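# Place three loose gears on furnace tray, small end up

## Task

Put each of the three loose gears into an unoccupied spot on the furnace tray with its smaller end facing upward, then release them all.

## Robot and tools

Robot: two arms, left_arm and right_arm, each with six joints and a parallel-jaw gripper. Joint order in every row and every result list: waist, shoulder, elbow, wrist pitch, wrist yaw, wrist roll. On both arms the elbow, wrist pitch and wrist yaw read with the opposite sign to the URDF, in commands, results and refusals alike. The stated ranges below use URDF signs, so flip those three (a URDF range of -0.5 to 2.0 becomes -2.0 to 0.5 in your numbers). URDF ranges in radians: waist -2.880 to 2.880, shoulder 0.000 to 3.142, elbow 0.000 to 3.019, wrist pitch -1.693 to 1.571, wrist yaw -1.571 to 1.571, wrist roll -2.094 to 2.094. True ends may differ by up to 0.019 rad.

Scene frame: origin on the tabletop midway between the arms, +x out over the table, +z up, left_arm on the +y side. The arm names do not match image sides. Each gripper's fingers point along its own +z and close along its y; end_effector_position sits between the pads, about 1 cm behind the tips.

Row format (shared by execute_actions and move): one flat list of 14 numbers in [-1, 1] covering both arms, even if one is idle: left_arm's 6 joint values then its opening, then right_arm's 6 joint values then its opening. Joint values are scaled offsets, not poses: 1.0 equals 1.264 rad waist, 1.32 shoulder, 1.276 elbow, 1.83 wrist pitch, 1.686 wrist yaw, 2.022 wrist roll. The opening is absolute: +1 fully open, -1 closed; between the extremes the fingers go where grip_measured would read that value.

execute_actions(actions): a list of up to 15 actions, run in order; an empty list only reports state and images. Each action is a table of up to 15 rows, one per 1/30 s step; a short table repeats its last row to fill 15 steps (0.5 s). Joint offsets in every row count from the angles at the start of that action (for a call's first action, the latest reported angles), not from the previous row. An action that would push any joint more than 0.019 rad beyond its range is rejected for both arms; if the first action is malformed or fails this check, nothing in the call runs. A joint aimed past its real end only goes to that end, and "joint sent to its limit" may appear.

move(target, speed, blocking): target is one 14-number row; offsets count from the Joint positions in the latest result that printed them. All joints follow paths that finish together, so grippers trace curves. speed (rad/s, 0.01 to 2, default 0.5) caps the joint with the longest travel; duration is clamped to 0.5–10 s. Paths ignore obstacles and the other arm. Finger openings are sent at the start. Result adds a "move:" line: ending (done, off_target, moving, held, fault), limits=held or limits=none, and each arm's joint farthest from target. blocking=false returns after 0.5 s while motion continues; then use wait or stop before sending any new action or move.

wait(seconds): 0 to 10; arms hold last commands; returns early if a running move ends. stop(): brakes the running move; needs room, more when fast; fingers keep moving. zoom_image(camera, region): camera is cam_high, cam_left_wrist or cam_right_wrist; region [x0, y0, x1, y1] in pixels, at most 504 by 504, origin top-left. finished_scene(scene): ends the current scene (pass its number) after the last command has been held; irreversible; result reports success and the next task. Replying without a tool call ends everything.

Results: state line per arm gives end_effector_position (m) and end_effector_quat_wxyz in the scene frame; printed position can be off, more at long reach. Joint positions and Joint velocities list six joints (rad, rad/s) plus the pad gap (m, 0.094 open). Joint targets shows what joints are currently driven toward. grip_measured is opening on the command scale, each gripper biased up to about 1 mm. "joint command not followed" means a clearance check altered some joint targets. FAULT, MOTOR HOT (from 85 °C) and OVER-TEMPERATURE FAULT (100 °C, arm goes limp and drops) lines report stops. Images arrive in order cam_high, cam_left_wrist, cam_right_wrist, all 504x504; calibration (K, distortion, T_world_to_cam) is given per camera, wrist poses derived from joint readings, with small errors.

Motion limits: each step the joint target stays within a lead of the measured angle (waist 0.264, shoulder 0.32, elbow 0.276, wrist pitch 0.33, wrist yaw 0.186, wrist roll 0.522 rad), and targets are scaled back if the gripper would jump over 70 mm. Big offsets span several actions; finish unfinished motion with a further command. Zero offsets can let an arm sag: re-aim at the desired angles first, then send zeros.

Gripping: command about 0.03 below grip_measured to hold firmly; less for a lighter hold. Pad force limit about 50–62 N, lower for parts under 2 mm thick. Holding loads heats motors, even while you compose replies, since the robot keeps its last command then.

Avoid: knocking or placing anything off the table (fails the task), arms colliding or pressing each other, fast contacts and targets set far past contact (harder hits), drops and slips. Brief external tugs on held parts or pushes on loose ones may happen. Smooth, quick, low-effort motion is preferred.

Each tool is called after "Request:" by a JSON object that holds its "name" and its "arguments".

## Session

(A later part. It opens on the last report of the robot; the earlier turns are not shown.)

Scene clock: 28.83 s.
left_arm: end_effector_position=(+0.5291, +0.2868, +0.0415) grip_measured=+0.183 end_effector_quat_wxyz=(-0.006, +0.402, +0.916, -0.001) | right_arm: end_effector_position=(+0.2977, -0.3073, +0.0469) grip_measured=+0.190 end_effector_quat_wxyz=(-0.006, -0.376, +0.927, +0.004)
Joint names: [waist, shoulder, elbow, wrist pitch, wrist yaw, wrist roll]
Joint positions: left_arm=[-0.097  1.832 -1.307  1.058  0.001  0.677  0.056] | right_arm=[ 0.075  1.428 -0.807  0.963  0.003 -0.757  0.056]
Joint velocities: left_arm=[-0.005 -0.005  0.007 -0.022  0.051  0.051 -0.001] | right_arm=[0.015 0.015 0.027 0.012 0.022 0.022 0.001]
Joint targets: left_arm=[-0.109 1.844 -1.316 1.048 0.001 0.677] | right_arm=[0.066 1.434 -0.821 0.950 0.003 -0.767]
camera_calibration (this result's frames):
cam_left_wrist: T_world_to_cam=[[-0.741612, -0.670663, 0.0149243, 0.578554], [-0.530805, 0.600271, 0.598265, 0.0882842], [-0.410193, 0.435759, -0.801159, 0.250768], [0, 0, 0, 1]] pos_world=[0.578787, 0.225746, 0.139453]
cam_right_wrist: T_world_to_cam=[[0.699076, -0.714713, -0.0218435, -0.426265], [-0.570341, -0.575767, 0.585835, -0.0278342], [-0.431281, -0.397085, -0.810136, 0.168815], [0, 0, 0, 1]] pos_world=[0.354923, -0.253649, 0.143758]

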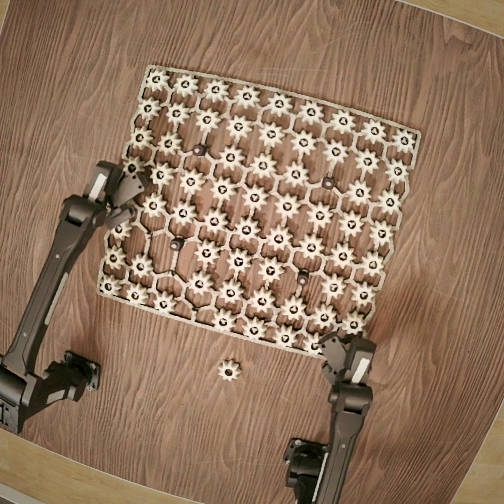

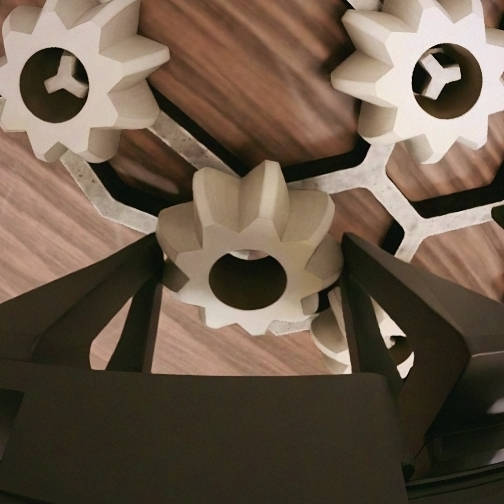

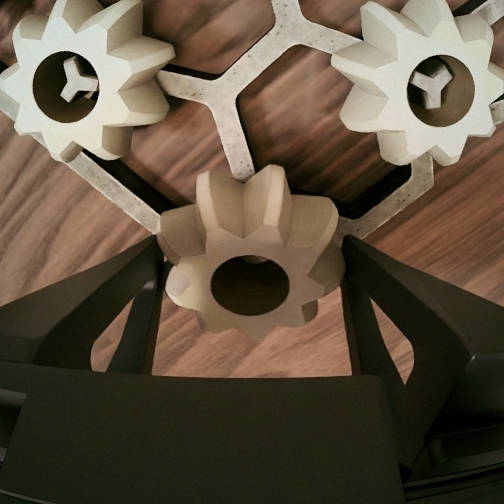

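Request:
{"name": "execute_actions", "arguments": {"actions": [[[-0.010,0.009,-0.007,-0.006,0,0,0.14,-0.003,0.006,-0.011,-0.007,0,-0.005,0.14],[-0.011,0.010,-0.007,-0.007,0,0,0.14,0.001,0.007,-0.011,-0.007,0,-0.005,0.14],[-0.012,0.011,-0.007,-0.008,0,0,0.14,0.005,0.008,-0.011,-0.008,0,-0.005,0.14],[-0.013,0.012,-0.007,-0.009,0,0,0.14,0.008,0.010,-0.011,-0.009,0,-0.005,0.14],[-0.014,0.012,-0.007,-0.010,0,0,0.14,0.010,0.011,-0.011,-0.010,0,-0.005,0.14],[-0.014,0.012,-0.007,-0.010,0,0,0.14,0.011,0.012,-0.011,-0.010,0,-0.005,0.14]]]}}

Scene clock: 32.13 s.
left_arm: end_effector_position=(+0.5296, +0.2841, +0.0392) grip_measured=+0.183 end_effector_quat_wxyz=(-0.006, +0.404, +0.915, -0.001) | right_arm: end_effector_position=(+0.2983, -0.3064, +0.0440) grip_measured=+0.190 end_effector_quat_wxyz=(-0.007, -0.377, +0.926, +0.005)
Joint names: [waist, shoulder, elbow, wrist pitch, wrist yaw, wrist roll]
Joint positions: left_arm=[-0.102  1.837 -1.307  1.052  0.001  0.677  0.056] | right_arm=[ 0.077  1.437 -0.807  0.957  0.003 -0.757  0.056]
Joint velocities: left_arm=[-0.005 -0.005  0.007 -0.002 -0.007 -0.022  0.   ] | right_arm=[-0.015 -0.015  0.017 -0.007  0.007  0.022  0.001]
Joint targets: left_arm=[-0.115 1.848 -1.316 1.040 0.001 0.677] | right_arm=[0.088 1.444 -0.821 0.944 0.003 -0.767]
camera_calibration (this result's frames):
cam_left_wrist: T_world_to_cam=[[-0.74494, -0.666975, 0.0144415, 0.577914], [-0.528272, 0.602967, 0.597796, 0.0894087], [-0.407423, 0.437693, -0.801518, 0.248312], [0, 0, 0, 1]] pos_world=[0.578911, 0.22286, 0.137232]
cam_right_wrist: T_world_to_cam=[[0.700912, -0.712845, -0.0239492, -0.426001], [-0.567011, -0.577261, 0.587595, -0.0267987], [-0.432689, -0.398273, -0.808801, 0.167159], [0, 0, 0, 1]] pos_world=[0.355722, -0.252567, 0.140743]

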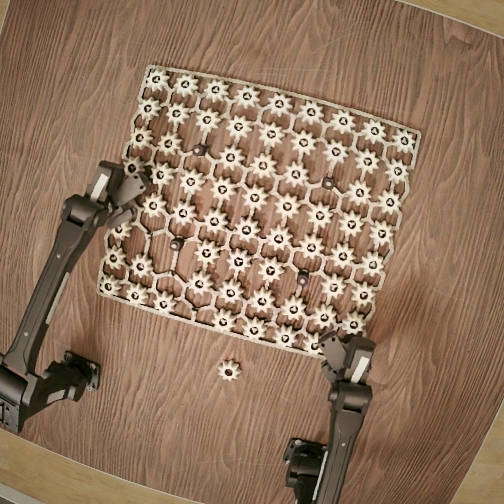

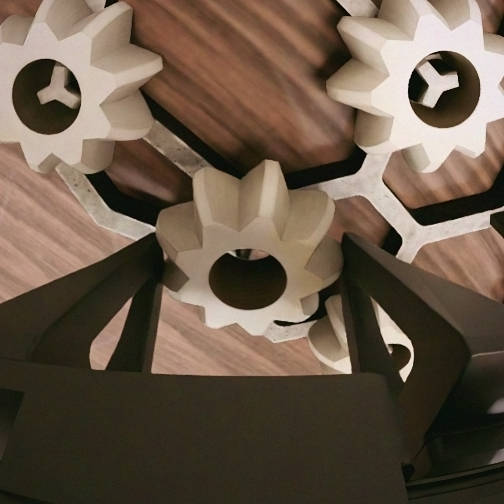

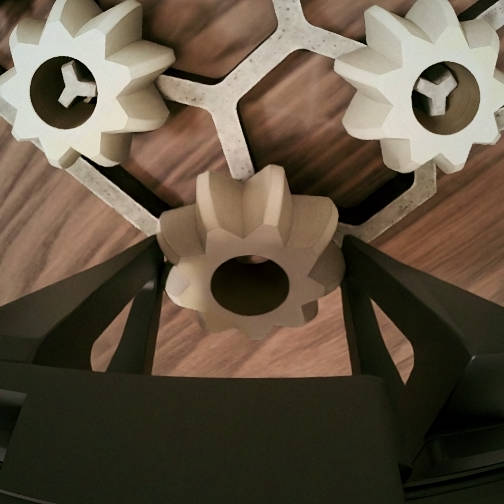

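Request:
{"name": "execute_actions", "arguments": {"actions": [[[-0.005,0.008,-0.007,-0.007,0,0,0.14,0.004,0.006,-0.010,-0.007,0,-0.005,0.14],[-0.005,0.009,-0.006,-0.008,0,0,0.14,0.004,0.007,-0.008,-0.009,0,-0.005,0.14],[-0.005,0.009,-0.005,-0.009,0,0,0.14,0.004,0.008,-0.007,-0.010,0,-0.005,0.14],[-0.005,0.010,-0.004,-0.010,0,0,0.14,0.004,0.009,-0.006,-0.012,0,-0.005,0.14],[-0.005,0.010,-0.004,-0.011,0,0,0.14,0.004,0.010,-0.005,-0.013,0,-0.005,0.14],[-0.005,0.011,-0.003,-0.012,0,0,0.14,0.004,0.011,-0.004,-0.015,0,-0.005,0.14],[-0.005,0.012,-0.002,-0.013,0,0,0.14,0.004,0.012,-0.003,-0.016,0,-0.005,0.14],[-0.005,0.012,-0.001,-0.014,0,0,0.14,0.004,0.013,-0.002,-0.018,0,-0.005,0.14],[-0.005,0.013,-0.001,-0.015,0,0,0.14,0.004,0.014,0.0,-0.019,0,-0.005,0.14],[-0.005,0.014,0.0,-0.016,0,0,0.14,0.004,0.015,0.001,-0.021,0,-0.005,0.14],[-0.005,0.014,0.001,-0.017,0,0,0.14,0.004,0.016,0.003,-0.022,0,-0.005,0.14],[-0.005,0.015,0.002,-0.0175,0,0,0.14,0.004,0.0175,0.004,-0.0235,0,-0.005,0.14]]]}}

Scene clock: 33.40 s.
left_arm: end_effector_position=(+0.5292, +0.2842, +0.0323) grip_measured=+0.183 end_effector_quat_wxyz=(-0.005, +0.404, +0.915, -0.001) | right_arm: end_effector_position=(+0.2960, -0.3065, +0.0338) grip_measured=+0.190 end_effector_quat_wxyz=(-0.009, -0.377, +0.926, +0.005)
Joint names: [waist, shoulder, elbow, wrist pitch, wrist yaw, wrist roll]
Joint positions: left_arm=[-0.102  1.844 -1.297  1.034  0.001  0.677  0.056] | right_arm=[ 0.077  1.452 -0.79   0.928  0.003 -0.757  0.056]
Joint velocities: left_arm=[-0.015  0.024  0.022  0.007 -0.007  0.051  0.   ] | right_arm=[ 0.005  0.015  0.007 -0.042  0.037 -0.022  0.   ]
Joint targets: left_arm=[-0.109 1.856 -1.304 1.021 0.001 0.677] | right_arm=[0.082 1.460 -0.802 0.915 0.003 -0.767]
camera_calibration (this result's frames):
cam_left_wrist: T_world_to_cam=[[-0.744956, -0.666973, 0.0137173, 0.57777], [-0.528948, 0.603072, 0.597091, 0.0936183], [-0.406516, 0.437551, -0.802056, 0.242153], [0, 0, 0, 1]] pos_world=[0.578372, 0.222944, 0.130396]
cam_right_wrist: T_world_to_cam=[[0.700842, -0.712851, -0.0257788, -0.424592], [-0.565215, -0.577013, 0.589566, -0.0227297], [-0.435147, -0.398622, -0.807309, 0.158444], [0, 0, 0, 1]] pos_world=[0.353671, -0.252627, 0.130368]

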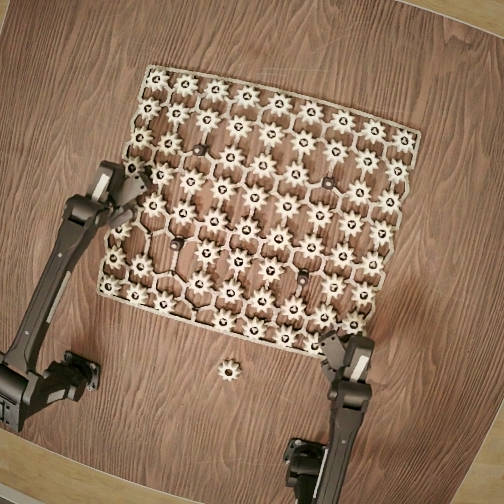

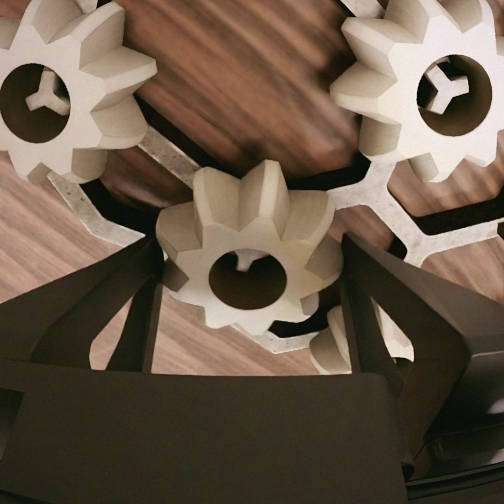

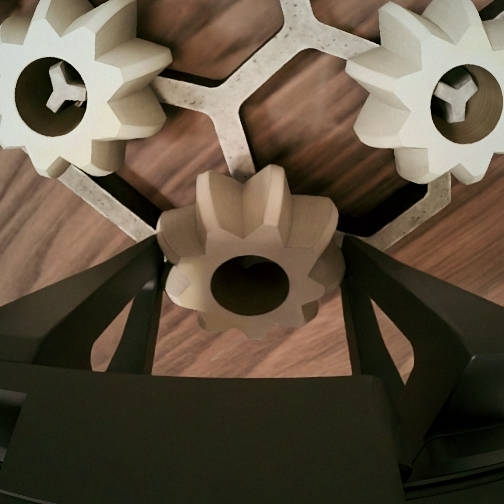

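Request:
{"name": "execute_actions", "arguments": {"actions": [[[-0.005,0.009,-0.006,-0.007,0,0,0.14,0.004,0.007,-0.010,-0.007,0,-0.005,0.14],[-0.005,0.009,-0.005,-0.008,0,0,0.14,0.004,0.008,-0.010,-0.008,0,-0.005,0.14],[-0.005,0.010,-0.004,-0.009,0,0,0.14,0.004,0.009,-0.010,-0.009,0,-0.005,0.14],[-0.005,0.010,-0.004,-0.010,0,0,0.14,0.004,0.010,-0.010,-0.010,0,-0.005,0.14],[-0.005,0.011,-0.003,-0.011,0,0,0.14,0.004,0.011,-0.010,-0.011,0,-0.005,0.14],[-0.005,0.011,-0.002,-0.012,0,0,0.14,0.004,0.012,-0.010,-0.011,0,-0.005,0.14],[-0.005,0.012,-0.001,-0.013,0,0,0.14,0.004,0.013,-0.010,-0.012,0,-0.005,0.14],[-0.005,0.012,-0.001,-0.013,0,0,0.14,0.004,0.014,-0.010,-0.013,0,-0.005,0.14],[-0.005,0.013,0.0,-0.014,0,0,0.14,0.004,0.015,-0.010,-0.013,0,-0.005,0.14],[-0.005,0.013,0.0,-0.014,0,0,0.14,0.004,0.016,-0.010,-0.014,0,-0.005,0.14]]]}}

Scene clock: 35.63 s.
left_arm: end_effector_position=(+0.5294, +0.2842, +0.0280) grip_measured=+0.183 end_effector_quat_wxyz=(-0.004, +0.404, +0.915, -0.000) | right_arm: end_effector_position=(+0.2978, -0.3065, +0.0293) grip_measured=+0.190 end_effector_quat_wxyz=(-0.009, -0.377, +0.926, +0.005)
Joint names: [waist, shoulder, elbow, wrist pitch, wrist yaw, wrist roll]
Joint positions: left_arm=[-0.102  1.849 -1.291  1.02   0.001  0.677  0.056] | right_arm=[ 0.077  1.466 -0.79   0.915  0.003 -0.757  0.056]
Joint velocities: left_arm=[ 0.015 -0.005  0.007 -0.027 -0.007  0.037  0.001] | right_arm=[ 0.005 -0.024  0.022  0.007  0.022 -0.022 -0.   ]
Joint targets: left_arm=[-0.109 1.861 -1.297 1.008 0.001 0.677] | right_arm=[0.082 1.474 -0.803 0.902 0.003 -0.767]
camera_calibration (this result's frames):
cam_left_wrist: T_world_to_cam=[[-0.744994, -0.666967, 0.0117861, 0.578024], [-0.530745, 0.603354, 0.595209, 0.0972005], [-0.404096, 0.437172, -0.803484, 0.2377], [0, 0, 0, 1]] pos_world=[0.578266, 0.222961, 0.126321]
cam_right_wrist: T_world_to_cam=[[0.700812, -0.712851, -0.0265683, -0.425914], [-0.56454, -0.577003, 0.590222, -0.0192179], [-0.436071, -0.398636, -0.806803, 0.155792], [0, 0, 0, 1]] pos_world=[0.355572, -0.252598, 0.12572]

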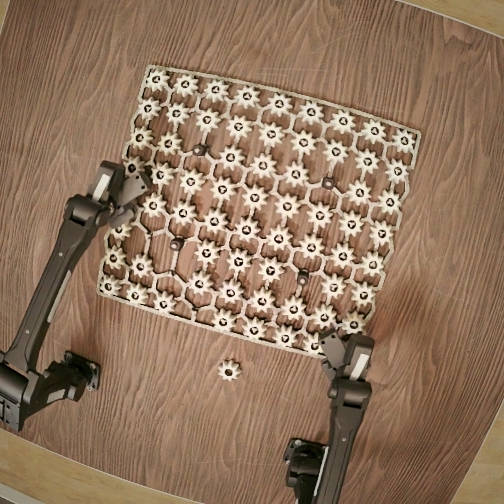

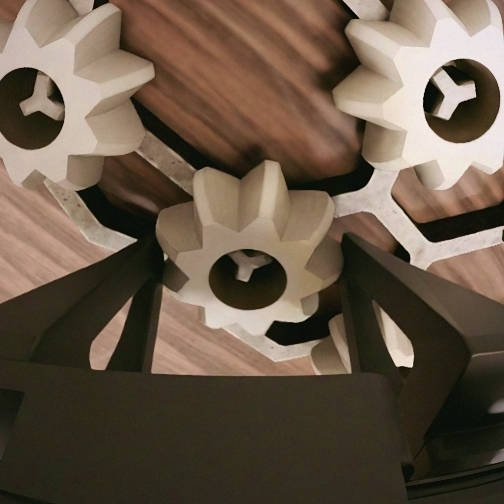

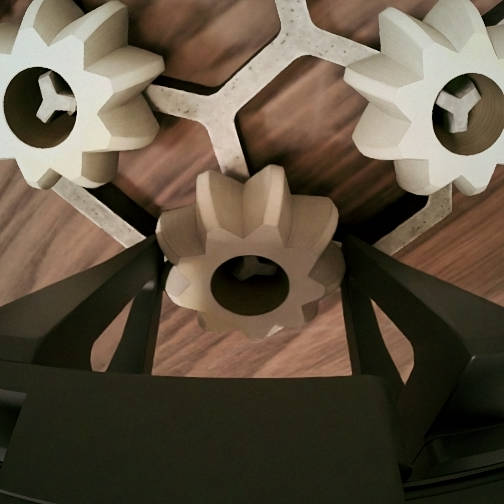

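Request:
{"name": "execute_actions", "arguments": {"actions": [[[-0.005,0.009,-0.005,-0.007,0,0,0.14,0.004,0.007,-0.010,-0.007,0,-0.005,0.14],[-0.005,0.009,-0.005,-0.007,0,0,0.14,0.004,0.008,-0.010,-0.008,0,-0.005,0.14],[-0.005,0.010,-0.004,-0.008,0,0,0.14,0.004,0.009,-0.009,-0.009,0,-0.005,0.14],[-0.005,0.010,-0.004,-0.008,0,0,0.14,0.004,0.010,-0.009,-0.010,0,-0.005,0.14],[-0.005,0.010,-0.004,-0.009,0,0,0.14,0.004,0.011,-0.008,-0.011,0,-0.005,0.14],[-0.005,0.011,-0.003,-0.009,0,0,0.14,0.004,0.012,-0.007,-0.012,0,-0.005,0.14],[-0.005,0.011,-0.003,-0.010,0,0,0.14,0.004,0.013,-0.007,-0.013,0,-0.005,0.14],[-0.005,0.011,-0.003,-0.010,0,0,0.14,0.004,0.014,-0.006,-0.0135,0,-0.005,0.14]]]}}

Scene clock: 36.60 s.
left_arm: end_effector_position=(+0.5294, +0.2842, +0.0280) grip_measured=+0.183 end_effector_quat_wxyz=(-0.004, +0.404, +0.915, -0.000) | right_arm: end_effector_position=(+0.2987, -0.3064, +0.0257) grip_measured=+0.190 end_effector_quat_wxyz=(-0.009, -0.377, +0.926, +0.005)
Joint names: [waist, shoulder, elbow, wrist pitch, wrist yaw, wrist roll]
Joint positions: left_arm=[-0.102  1.849 -1.291  1.02   0.001  0.677  0.056] | right_arm=[ 0.077  1.476 -0.788  0.904  0.003 -0.757  0.056]
Joint velocities: left_arm=[ 0.005  0.005  0.012  0.002  0.007 -0.022  0.001] | right_arm=[-0.005 -0.015  0.007  0.002  0.066 -0.022 -0.   ]
Joint targets: left_arm=[-0.109 1.863 -1.295 1.002 0.001 0.677] | right_arm=[0.082 1.485 -0.798 0.890 0.003 -0.767]
camera_calibration (this result's frames):
cam_left_wrist: T_world_to_cam=[[-0.744994, -0.666967, 0.0117861, 0.578024], [-0.530745, 0.603354, 0.595209, 0.0972005], [-0.404096, 0.437172, -0.803484, 0.2377], [0, 0, 0, 1]] pos_world=[0.578266, 0.222961, 0.126321]
cam_right_wrist: T_world_to_cam=[[0.700822, -0.712851, -0.0263051, -0.426668], [-0.564765, -0.577006, 0.590004, -0.0165074], [-0.435763, -0.398631, -0.806972, 0.153253], [0, 0, 0, 1]] pos_world=[0.356477, -0.252584, 0.122186]

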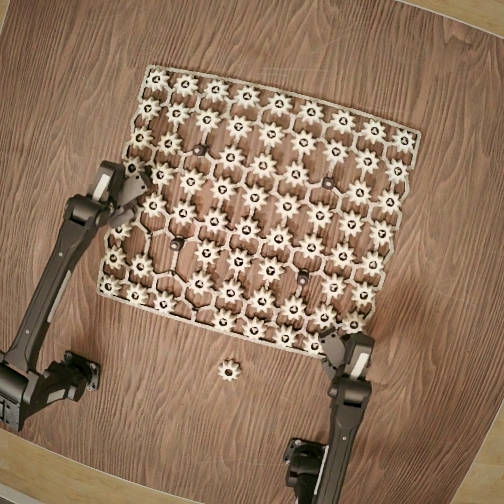

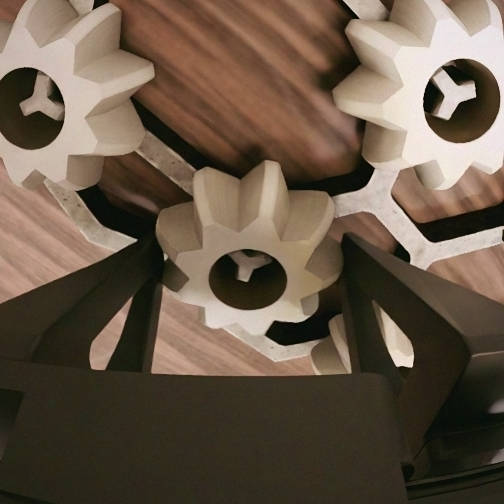

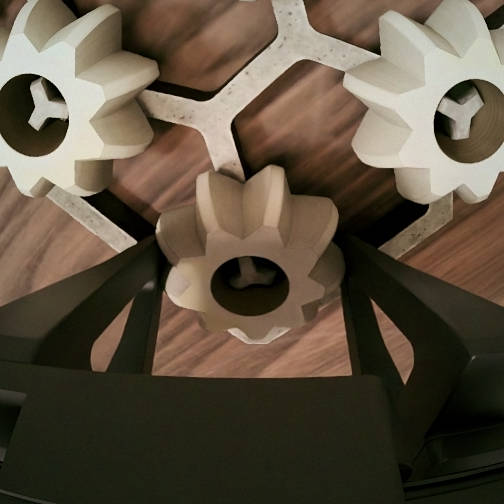

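Request:
{"name": "execute_actions", "arguments": {"actions": [[[-0.005,0.011,-0.003,-0.009,0,0,0.14,0.004,0.007,-0.009,-0.007,0,-0.005,0.14],[-0.005,0.012,-0.003,-0.010,0,0,0.14,0.004,0.008,-0.008,-0.008,0,-0.005,0.14],[-0.005,0.013,-0.002,-0.010,0,0,0.14,0.004,0.009,-0.007,-0.009,0,-0.005,0.14],[-0.005,0.014,-0.002,-0.011,0,0,0.14,0.004,0.010,-0.006,-0.010,0,-0.005,0.14],[-0.005,0.015,-0.001,-0.011,0,0,0.14,0.004,0.011,-0.005,-0.011,0,-0.005,0.14],[-0.005,0.016,-0.001,-0.012,0,0,0.14,0.004,0.012,-0.004,-0.012,0,-0.005,0.14]]]}}

Scene clock: 37.90 s.
left_arm: end_effector_position=(+0.5292, +0.2842, +0.0275) grip_measured=+0.183 end_effector_quat_wxyz=(-0.003, +0.404, +0.915, -0.000) | right_arm: end_effector_position=(+0.2985, -0.3064, +0.0255) grip_measured=+0.190 end_effector_quat_wxyz=(-0.009, -0.377, +0.926, +0.005)
Joint names: [waist, shoulder, elbow, wrist pitch, wrist yaw, wrist roll]
Joint positions: left_arm=[-0.102  1.849 -1.29   1.018  0.001  0.677  0.056] | right_arm=[ 0.077  1.476 -0.787  0.903  0.003 -0.757  0.056]
Joint velocities: left_arm=[-0.015 -0.005  0.002 -0.022  0.051  0.007  0.   ] | right_arm=[-0.015 -0.005 -0.002  0.012 -0.007 -0.007  0.   ]
Joint targets: left_arm=[-0.109 1.870 -1.292 0.998 0.001 0.677] | right_arm=[0.082 1.491 -0.793 0.882 0.003 -0.767]
camera_calibration (this result's frames):
cam_left_wrist: T_world_to_cam=[[-0.744999, -0.666966, 0.0115447, 0.577902], [-0.530969, 0.603389, 0.594973, 0.0974776], [-0.403793, 0.437124, -0.803662, 0.23706], [0, 0, 0, 1]] pos_world=[0.578017, 0.223, 0.125848]
cam_right_wrist: T_world_to_cam=[[0.700822, -0.712851, -0.0263051, -0.426546], [-0.564765, -0.577006, 0.590004, -0.0164807], [-0.435763, -0.398631, -0.806972, 0.152989], [0, 0, 0, 1]] pos_world=[0.356292, -0.252587, 0.121961]

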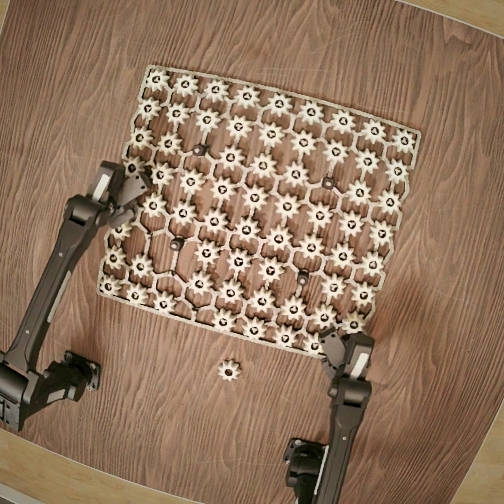

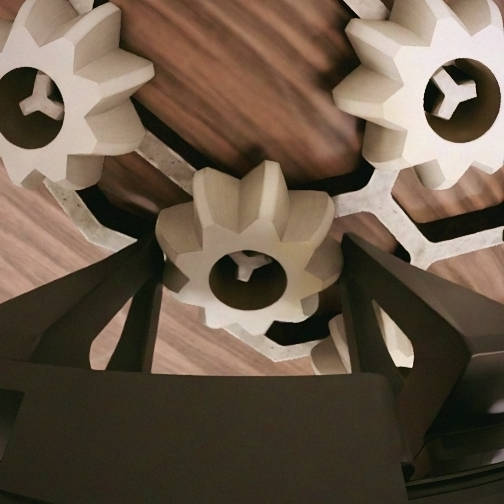

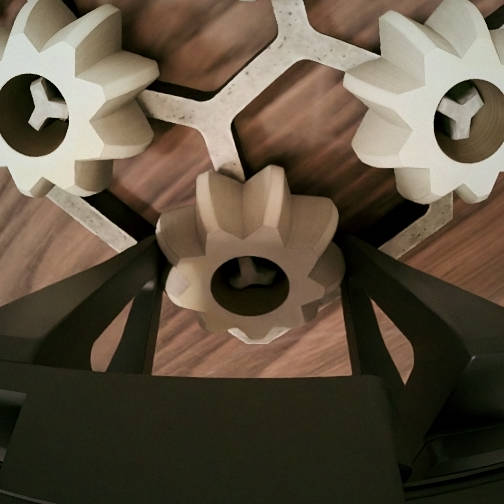

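Request:
{"name": "execute_actions", "arguments": {"actions": [[[0,0.006,-0.005,-0.004,0,0,0.17,0,0.005,-0.006,-0.004,0,-0.003,0.17],[0,0.006,-0.005,-0.004,0,0,0.22,0,0.005,-0.006,-0.004,0,-0.003,0.22],[0,0.006,-0.005,-0.004,0,0,0.28,0,0.005,-0.006,-0.004,0,-0.003,0.28],[0,0.006,-0.005,-0.004,0,0,0.34,0,0.005,-0.006,-0.004,0,-0.003,0.34],[0,0.006,-0.005,-0.004,0,0,0.40,0,0.005,-0.006,-0.004,0,-0.003,0.40],[0,0.0,-0.005,0,0,0,0.40,0,0.0,-0.006,0,0,0,0.40]]]}}

Scene clock: 38.73 s.
left_arm: end_effector_position=(+0.5292, +0.2842, +0.0275) grip_measured=+0.398 end_effector_quat_wxyz=(-0.003, +0.404, +0.915, -0.000) | right_arm: end_effector_position=(+0.2985, -0.3064, +0.0255) grip_measured=+0.398 end_effector_quat_wxyz=(-0.009, -0.377, +0.926, +0.005)
Joint names: [waist, shoulder, elbow, wrist pitch, wrist yaw, wrist roll]
Joint positions: left_arm=[-0.102  1.849 -1.29   1.018  0.001  0.677  0.066] | right_arm=[ 0.077  1.476 -0.787  0.903  0.003 -0.757  0.066]
Joint velocities: left_arm=[-0.015 -0.005 -0.002 -0.012  0.066  0.007 -0.   ] | right_arm=[-0.005  0.005  0.002 -0.012  0.037 -0.022 -0.   ]
Joint targets: left_arm=[-0.102 1.849 -1.296 1.018 0.001 0.677] | right_arm=[0.077 1.476 -0.795 0.903 0.003 -0.757]
camera_calibration (this result's frames):
cam_left_wrist: T_world_to_cam=[[-0.744999, -0.666966, 0.0115447, 0.577902], [-0.530969, 0.603389, 0.594973, 0.0974776], [-0.403793, 0.437124, -0.803662, 0.23706], [0, 0, 0, 1]] pos_world=[0.578017, 0.223, 0.125848]
cam_right_wrist: T_world_to_cam=[[0.700822, -0.712851, -0.0263051, -0.426546], [-0.564765, -0.577006, 0.590004, -0.0164807], [-0.435763, -0.398631, -0.806972, 0.152989], [0, 0, 0, 1]] pos_world=[0.356292, -0.252587, 0.121961]

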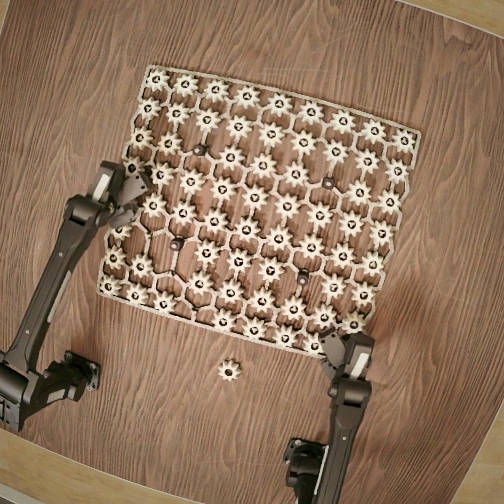

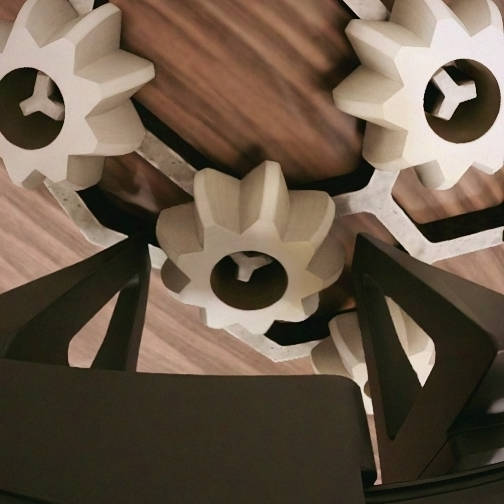

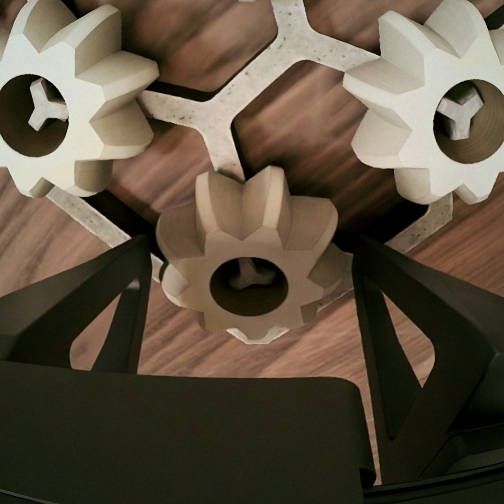

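Request:
{"name": "execute_actions", "arguments": {"actions": [[[0,-0.015,-0.047,0.007,0,0,0.40,0,-0.015,-0.047,0.007,0,0,0.40],[0,-0.018,-0.049,0.010,0,0,0.40,0,-0.019,-0.049,0.010,0,0,0.40],[0,-0.021,-0.051,0.014,0,0,0.40,0,-0.022,-0.051,0.014,0,0,0.40],[0,-0.024,-0.053,0.017,0,0,0.40,0,-0.026,-0.053,0.017,0,0,0.40],[0,-0.026,-0.055,0.021,0,0,0.40,0,-0.029,-0.055,0.021,0,0,0.40],[0,-0.029,-0.057,0.024,0,0,0.40,0,-0.033,-0.057,0.024,0,0,0.40],[0,-0.032,-0.059,0.028,0,0,0.40,0,-0.036,-0.059,0.028,0,0,0.40],[0,-0.035,-0.061,0.031,0,0,0.40,0,-0.040,-0.061,0.031,0,0,0.40],[0,-0.038,-0.063,0.034,0,0,0.40,0,-0.044,-0.063,0.034,0,0,0.40],[0,-0.040,-0.065,0.038,0,0,0.40,0,-0.047,-0.065,0.038,0,0,0.40],[0,-0.043,-0.067,0.041,0,0,0.40,0,-0.051,-0.067,0.041,0,0,0.40],[0,-0.046,-0.069,0.045,0,0,0.40,0,-0.054,-0.069,0.045,0,0,0.40],[0,-0.049,-0.072,0.048,0,0,0.40,0,-0.058,-0.071,0.048,0,0,0.40],[0,-0.052,-0.074,0.052,0,0,0.40,0,-0.062,-0.073,0.052,0,0,0.40],[0,-0.054,-0.076,0.055,0,0,0.40,0,-0.065,-0.074,0.055,0,0,0.40]],[[0,-0.035,-0.055,0.012,0,0,0.40,0,-0.035,-0.055,0.012,0,0,0.40],[0,-0.038,-0.058,0.018,0,0,0.40,0,-0.039,-0.057,0.018,0,0,0.40],[0,-0.042,-0.061,0.024,0,0,0.40,0,-0.044,-0.060,0.024,0,0,0.40],[0,-0.046,-0.064,0.030,0,0,0.40,0,-0.049,-0.062,0.030,0,0,0.40],[0,-0.050,-0.067,0.036,0,0,0.40,0,-0.054,-0.065,0.036,0,0,0.40],[0,-0.054,-0.070,0.042,0,0,0.40,0,-0.059,-0.067,0.042,0,0,0.40],[0,-0.058,-0.073,0.048,0,0,0.40,0,-0.064,-0.070,0.048,0,0,0.40],[0,-0.062,-0.076,0.054,0,0,0.40,0,-0.069,-0.072,0.054,0,0,0.40],[0,-0.066,-0.079,0.060,0,0,0.40,0,-0.074,-0.075,0.060,0,0,0.40],[0,-0.070,-0.082,0.066,0,0,0.40,0,-0.079,-0.077,0.066,0,0,0.40]]]}}

Scene clock: 42.50 s.
left_arm: end_effector_position=(+0.5296, +0.2841, +0.1090) grip_measured=+0.398 end_effector_quat_wxyz=(+0.000, +0.404, +0.915, +0.001) | right_arm: end_effector_position=(+0.3077, -0.3063, +0.1059) grip_measured=+0.399 end_effector_quat_wxyz=(+0.020, -0.377, +0.926, -0.006)
Joint names: [waist, shoulder, elbow, wrist pitch, wrist yaw, wrist roll]
Joint positions: left_arm=[-0.102  1.751 -1.387  1.206  0.001  0.677  0.066] | right_arm=[ 0.077  1.328 -0.888  1.089  0.003 -0.757  0.066]
Joint velocities: left_arm=[ 0.005 -0.073 -0.027  0.002  0.007  0.037 -0.001] | right_arm=[-0.015 -0.015  0.012  0.037 -0.022 -0.022 -0.001]
Joint targets: left_arm=[-0.102 1.729 -1.434 1.218 0.001 0.677] | right_arm=[0.077 1.316 -0.932 1.101 0.003 -0.757]
camera_calibration (this result's frames):
cam_left_wrist: T_world_to_cam=[[-0.745065, -0.666956, 0.00695748, 0.57775], [-0.535214, 0.604054, 0.590479, 0.0518353], [-0.398026, 0.436221, -0.807023, 0.300249], [0, 0, 0, 1]] pos_world=[0.577711, 0.223048, 0.20768]
cam_right_wrist: T_world_to_cam=[[0.701123, -0.712847, 0.0166144, -0.435431], [-0.600316, -0.577549, 0.553226, -0.0439966], [-0.38477, -0.397853, -0.832866, 0.209289], [0, 0, 0, 1]] pos_world=[0.359407, -0.25254, 0.205884]

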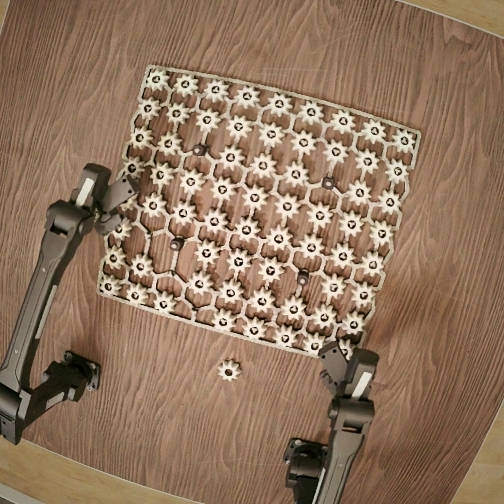

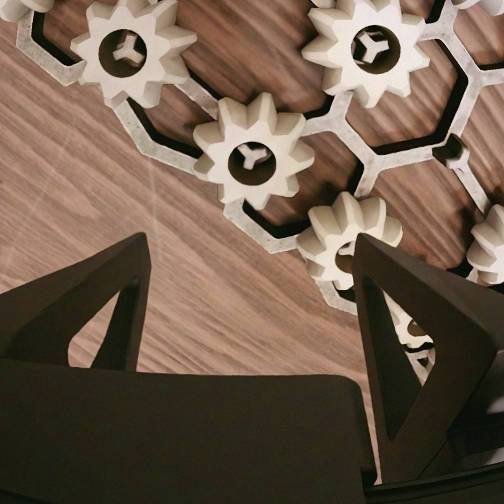

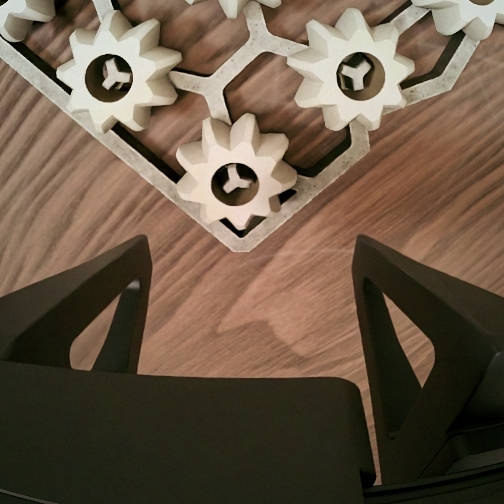

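Request:
{"name": "move", "arguments": {"target": [-0.863,-0.181,0.2045,-0.0486,0,-0.094,0.5,-0.22,-0.271,0.069,0.006,0,0,0.5], "speed": 0.9}}

Scene clock: 45.37 s.
left_arm: end_effector_position=(+0.1554, -0.0503, +0.1139) grip_measured=+0.498 end_effector_quat_wxyz=(+0.015, +0.771, +0.637, -0.006) | right_arm: end_effector_position=(+0.2596, -0.3910, +0.1774) grip_measured=+0.499 end_effector_quat_wxyz=(+0.129, -0.246, +0.958, -0.070)
Joint names: [waist, shoulder, elbow, wrist pitch, wrist yaw, wrist roll]
Joint positions: left_arm=[-1.205  1.536 -1.128  1.131  0.     0.501  0.07 ] | right_arm=[-0.193  0.981 -0.796  1.09   0.003 -0.757  0.07 ]
Joint velocities: left_arm=[ 0.005 -0.005  0.022  0.002  0.022 -0.037 -0.   ] | right_arm=[-0.005 -0.005  0.027 -0.007 -0.022 -0.095  0.001]
Joint targets: left_arm=[-1.193 1.512 -1.126 1.117 0.001 0.487] | right_arm=[-0.201 0.970 -0.800 1.100 0.003 -0.757]
move: off_target (left_arm); limits=none; left_arm: farthest joint: the shoulder, 0.024 radians from its target (0.238 radians at the start); right_arm: farthest joint: the shoulder, 0.011 radians from its target (0.358 radians at the start)
camera_calibration (this result's frames):
cam_left_wrist: T_world_to_cam=[[-0.980509, 0.196335, -0.00737667, 0.157548], [0.157543, 0.808105, 0.567579, -0.0441084], [0.117397, 0.555354, -0.823286, 0.228915], [0, 0, 0, 1]] pos_world=[0.134553, -0.122417, 0.21466]
cam_right_wrist: T_world_to_cam=[[0.460099, -0.867454, 0.189294, -0.491754], [-0.848146, -0.366353, 0.382666, 0.0158634], [-0.262597, -0.336613, -0.904287, 0.221492], [0, 0, 0, 1]] pos_world=[0.297873, -0.346205, 0.287308]

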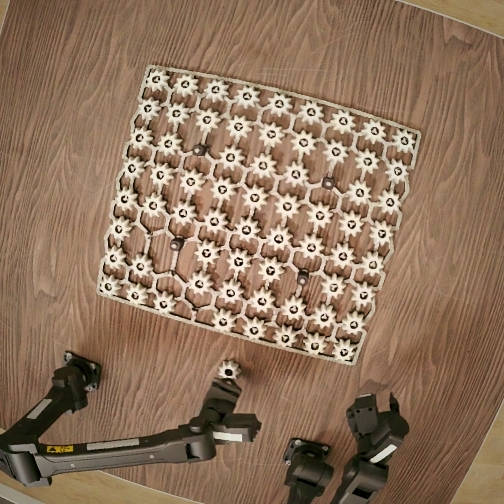

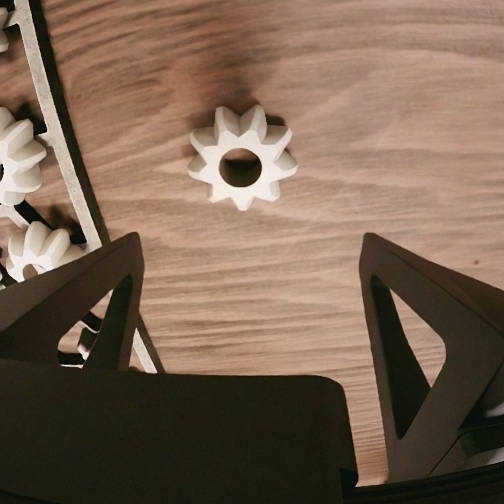

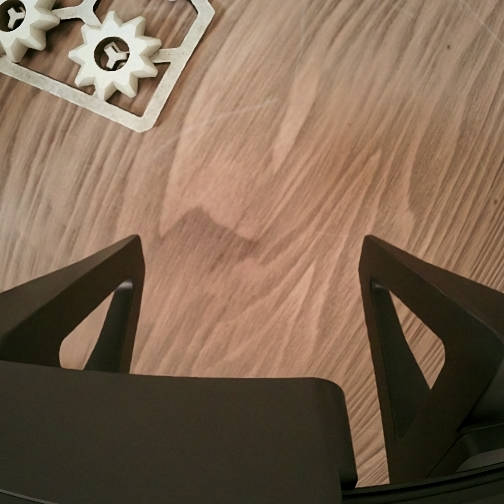

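Request:
{"name": "zoom_image", "arguments": {"camera": "cam_left_wrist", "region": [170, 90, 320, 230]}}

Region (170, 90, 320, 230) of cam_left_wrist's 504x504 image, scaled by 3.360, with more detail than that image has; it fills the top 470 rows of this view, and the rest is white.

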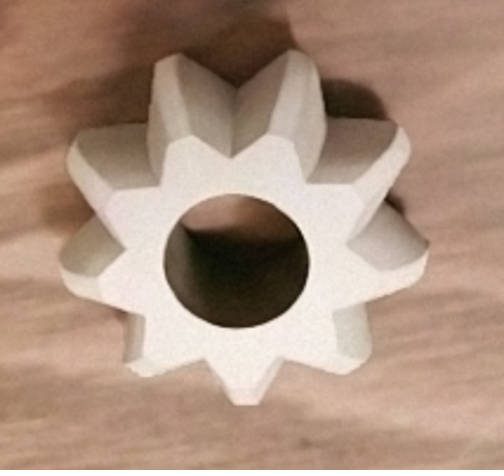

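Request:
{"name": "move", "arguments": {"target": [0.027,0.079,0.068,-0.093,0,-0.012,0.42,0,-0.008,-0.004,0,0,0,0.5], "speed": 0.4}}

Scene clock: 49.03 s.
left_arm: end_effector_position=(+0.1636, -0.0415, +0.0437) grip_measured=+0.422 end_effector_quat_wxyz=(+0.001, +0.759, +0.651, -0.000) | right_arm: end_effector_position=(+0.2585, -0.3907, +0.1757) grip_measured=+0.499 end_effector_quat_wxyz=(+0.128, -0.246, +0.958, -0.069)
Joint names: [waist, shoulder, elbow, wrist pitch, wrist yaw, wrist roll]
Joint positions: left_arm=[-1.181  1.633 -1.036  0.973  0.     0.491  0.067] | right_arm=[-0.193  0.981 -0.792  1.09   0.003 -0.757  0.07 ]
Joint velocities: left_arm=[-0.005  0.005  0.002  0.002  0.051 -0.022 -0.001] | right_arm=[ 0.005 -0.015  0.002 -0.007  0.066  0.081 -0.001]
Joint targets: left_arm=[-1.171 1.641 -1.041 0.960 0.000 0.477] | right_arm=[-0.193 0.970 -0.801 1.090 0.003 -0.757]
move: done; limits=none; left_arm: farthest joint: the wrist roll, 0.014 radians from its target (0.024 radians at the start); right_arm: farthest joint: the shoulder, 0.010 radians from its target (0.010 radians at the start)
camera_calibration (this result's frames):
cam_left_wrist: T_world_to_cam=[[-0.986732, 0.162184, 0.00752878, 0.162292], [0.135411, 0.796487, 0.589298, -0.0104509], [0.0895782, 0.582499, -0.807881, 0.170333], [0, 0, 0, 1]] pos_world=[0.146295, -0.117216, 0.142545]
cam_right_wrist: T_world_to_cam=[[0.460793, -0.867635, 0.18676, -0.49046], [-0.846728, -0.366723, 0.385442, 0.0146646], [-0.265934, -0.335744, -0.903635, 0.220843], [0, 0, 0, 1]] pos_world=[0.297147, -0.346016, 0.285507]

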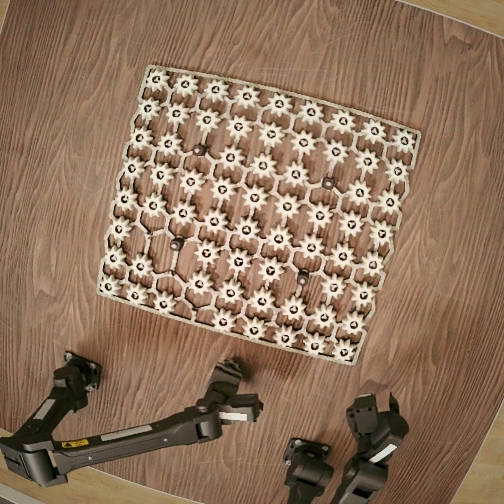

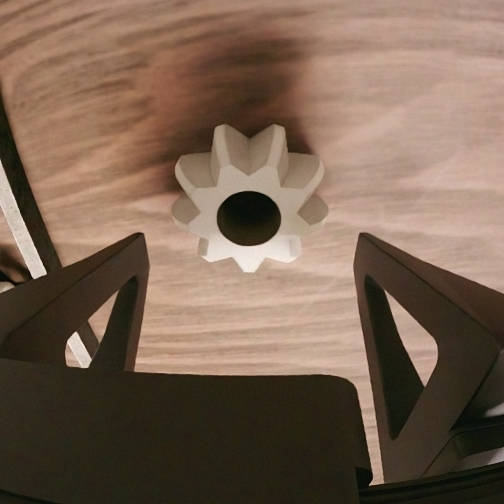

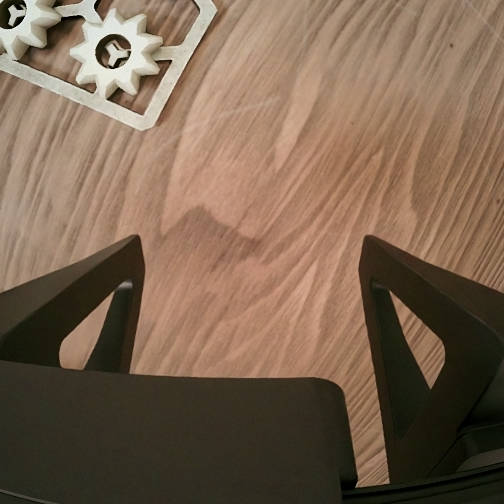

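Request:
{"name": "move", "arguments": {"target": [0,0.045,0.010,-0.045,0,0,0.36,0,-0.008,-0.004,0,0,0,0.5], "speed": 0.12}}

Scene clock: 51.00 s.
left_arm: end_effector_position=(+0.1661, -0.0485, +0.0240) grip_measured=+0.362 end_effector_quat_wxyz=(+0.009, +0.759, +0.651, -0.003) | right_arm: end_effector_position=(+0.2573, -0.3904, +0.1738) grip_measured=+0.499 end_effector_quat_wxyz=(+0.126, -0.246, +0.959, -0.068)
Joint names: [waist, shoulder, elbow, wrist pitch, wrist yaw, wrist roll]
Joint positions: left_arm=[-1.181  1.672 -1.024  0.904  0.     0.491  0.064] | right_arm=[-0.193  0.981 -0.788  1.09   0.003 -0.757  0.07 ]
Joint velocities: left_arm=[-0.005  0.005 -0.002  0.012  0.037 -0.022 -0.001] | right_arm=[-0.005  0.005 -0.007  0.002  0.037 -0.022 -0.001]
Joint targets: left_arm=[-1.181 1.692 -1.023 0.891 0.000 0.491] | right_arm=[-0.193 0.970 -0.797 1.090 0.003 -0.757]
move: off_target (left_arm); limits=none; left_arm: farthest joint: the shoulder, 0.021 radians from its target (0.059 radians at the start); right_arm: farthest joint: the shoulder, 0.010 radians from its target (0.010 radians at the start)
camera_calibration (this result's frames):
cam_left_wrist: T_world_to_cam=[[-0.986751, 0.162239, -0.000877943, 0.166193], [0.132031, 0.806144, 0.576801, 0.00769814], [0.0942875, 0.569043, -0.816884, 0.157081], [0, 0, 0, 1]] pos_world=[0.148164, -0.122555, 0.124023]
cam_right_wrist: T_world_to_cam=[[0.461546, -0.867831, 0.183969, -0.489037], [-0.845157, -0.367132, 0.388489, 0.0133503], [-0.269602, -0.334788, -0.902902, 0.220121], [0, 0, 0, 1]] pos_world=[0.296341, -0.345806, 0.283529]

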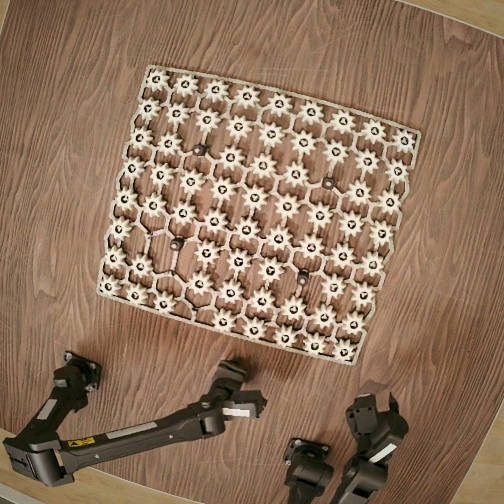

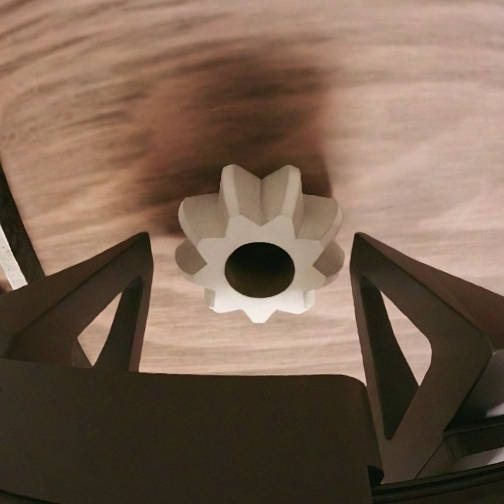

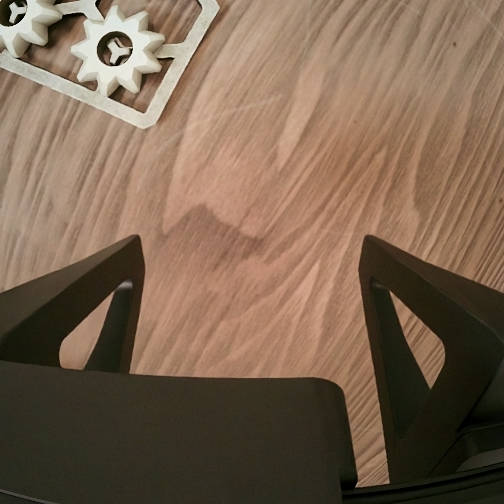

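Request:
{"name": "execute_actions", "arguments": {"actions": [[[-0.006,0.015,0,-0.007,0,0,0.36,0,-0.008,-0.007,0,0,0,0.5],[-0.008,0.016,0.001,-0.007,0,0,0.36,0,-0.008,-0.007,0,0,0,0.5],[-0.010,0.017,0.002,-0.008,0,0,0.36,0,-0.008,-0.007,0,0,0,0.5],[-0.012,0.018,0.003,-0.009,0,0,0.36,0,-0.008,-0.007,0,0,0,0.5],[-0.013,0.019,0.004,-0.010,0,0,0.36,0,-0.008,-0.007,0,0,0,0.5],[-0.013,0.020,0.005,-0.011,0,0,0.36,0,-0.008,-0.007,0,0,0,0.5],[-0.013,0.021,0.006,-0.012,0,0,0.36,0,-0.008,-0.007,0,0,0,0.5],[-0.013,0.022,0.007,-0.013,0,0,0.36,0,-0.008,-0.007,0,0,0,0.5],[-0.013,0.023,0.007,-0.014,0,0,0.36,0,-0.008,-0.007,0,0,0,0.5],[-0.013,0.024,0.0075,-0.014,0,0,0.36,0,-0.008,-0.007,0,0,0,0.5]]]}}

Scene clock: 52.47 s.
left_arm: end_effector_position=(+0.1643, -0.0476, +0.0186) grip_measured=+0.362 end_effector_quat_wxyz=(+0.007, +0.760, +0.649, -0.003) | right_arm: end_effector_position=(+0.2573, -0.3904, +0.1738) grip_measured=+0.499 end_effector_quat_wxyz=(+0.126, -0.246, +0.959, -0.068)
Joint names: [waist, shoulder, elbow, wrist pitch, wrist yaw, wrist roll]
Joint positions: left_arm=[-1.184  1.679 -1.016  0.892  0.     0.491  0.064] | right_arm=[-0.193  0.981 -0.788  1.09   0.003 -0.757  0.07 ]
Joint velocities: left_arm=[ 0.015  0.024  0.012  0.017  0.007 -0.007  0.   ] | right_arm=[-0.005  0.005 -0.002 -0.007  0.037 -0.022 -0.001]
Joint targets: left_arm=[-1.197 1.703 -1.014 0.878 0.000 0.491] | right_arm=[-0.193 0.970 -0.796 1.090 0.003 -0.757]
camera_calibration (this result's frames):
cam_left_wrist: T_world_to_cam=[[-0.986251, 0.16525, 0.000584149, 0.164343], [0.135068, 0.804071, 0.578987, 0.00965571], [0.0952081, 0.571106, -0.815337, 0.152162], [0, 0, 0, 1]] pos_world=[0.146293, -0.121822, 0.118377]
cam_right_wrist: T_world_to_cam=[[0.461546, -0.867831, 0.183969, -0.489037], [-0.845157, -0.367132, 0.388489, 0.0133503], [-0.269602, -0.334788, -0.902902, 0.220121], [0, 0, 0, 1]] pos_world=[0.296341, -0.345806, 0.283529]

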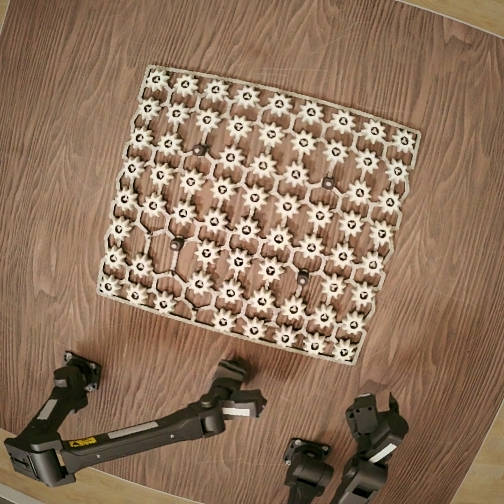

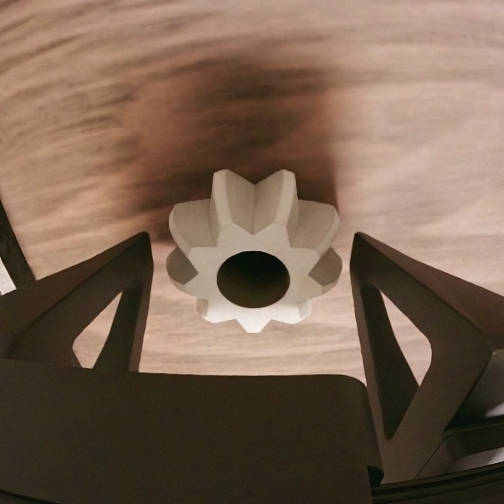

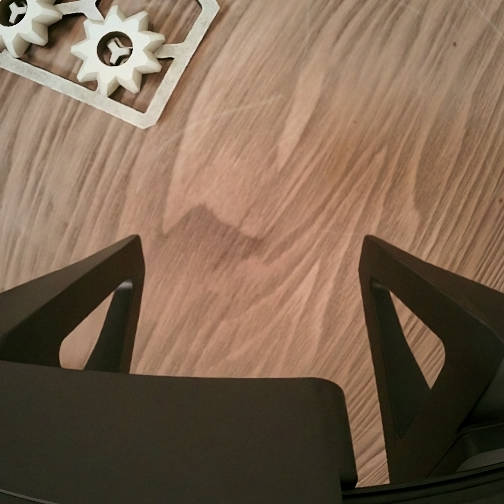

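Request:
{"name": "execute_actions", "arguments": {"actions": [[[0,0.004,-0.004,0,0,0,0.33,0,-0.008,-0.007,0,0,0,0.5],[0,0.004,-0.004,0,0,0,0.30,0,-0.008,-0.007,0,0,0,0.5],[0,0.004,-0.004,0,0,0,0.27,0,-0.008,-0.007,0,0,0,0.5],[0,0.004,-0.004,0,0,0,0.24,0,-0.008,-0.007,0,0,0,0.5],[0,0.004,-0.004,0,0,0,0.22,0,-0.008,-0.007,0,0,0,0.5],[0,0.004,-0.004,0,0,0,0.20,0,-0.008,-0.007,0,0,0,0.5],[0,0.004,-0.004,0,0,0,0.18,0,-0.008,-0.007,0,0,0,0.5],[0,0.004,-0.004,0,0,0,0.16,0,-0.008,-0.007,0,0,0,0.5],[0,0.004,-0.004,0,0,0,0.15,0,-0.008,-0.007,0,0,0,0.5],[0,0.004,-0.004,0,0,0,0.14,0,-0.008,-0.007,0,0,0,0.5]]]}}

Scene clock: 53.50 s.
left_arm: end_effector_position=(+0.1640, -0.0475, +0.0182) grip_measured=+0.143 end_effector_quat_wxyz=(+0.007, +0.760, +0.649, -0.003) | right_arm: end_effector_position=(+0.2573, -0.3904, +0.1738) grip_measured=+0.499 end_effector_quat_wxyz=(+0.126, -0.246, +0.959, -0.068)
Joint names: [waist, shoulder, elbow, wrist pitch, wrist yaw, wrist roll]
Joint positions: left_arm=[-1.184  1.68  -1.016  0.891 -0.001  0.491  0.054] | right_arm=[-0.193  0.981 -0.788  1.09   0.003 -0.757  0.07 ]
Joint velocities: left_arm=[ 0.005  0.005  0.002  0.017  0.066 -0.007  0.   ] | right_arm=[-0.015 -0.005  0.022 -0.002 -0.081  0.022  0.001]
Joint targets: left_arm=[-1.184 1.685 -1.021 0.892 0.000 0.491] | right_arm=[-0.193 0.970 -0.796 1.090 0.003 -0.757]
camera_calibration (this result's frames):
cam_left_wrist: T_world_to_cam=[[-0.986245, 0.165273, 0.0022889, 0.163998], [0.136066, 0.80394, 0.578936, 0.00971267], [0.0938423, 0.571284, -0.81537, 0.152028], [0, 0, 0, 1]] pos_world=[0.146154, -0.121764, 0.117961]
cam_right_wrist: T_world_to_cam=[[0.461546, -0.867831, 0.183969, -0.489037], [-0.845157, -0.367132, 0.388489, 0.0133503], [-0.269602, -0.334788, -0.902902, 0.220121], [0, 0, 0, 1]] pos_world=[0.296341, -0.345806, 0.283529]

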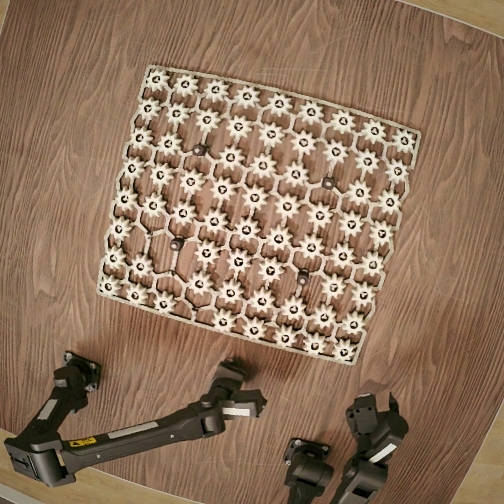

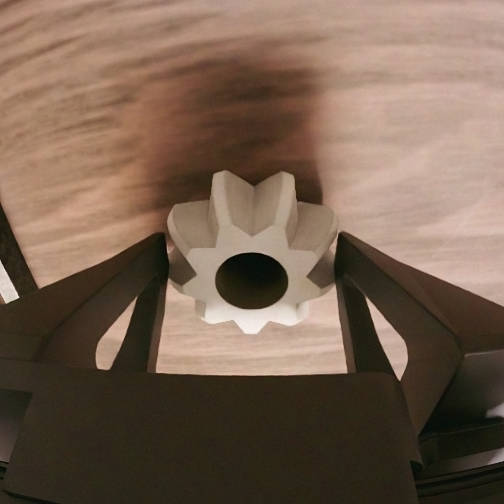

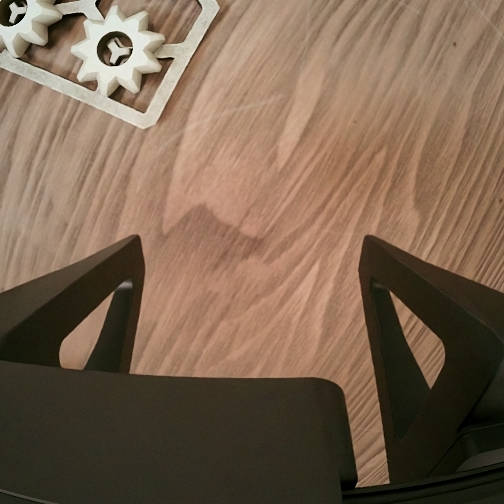

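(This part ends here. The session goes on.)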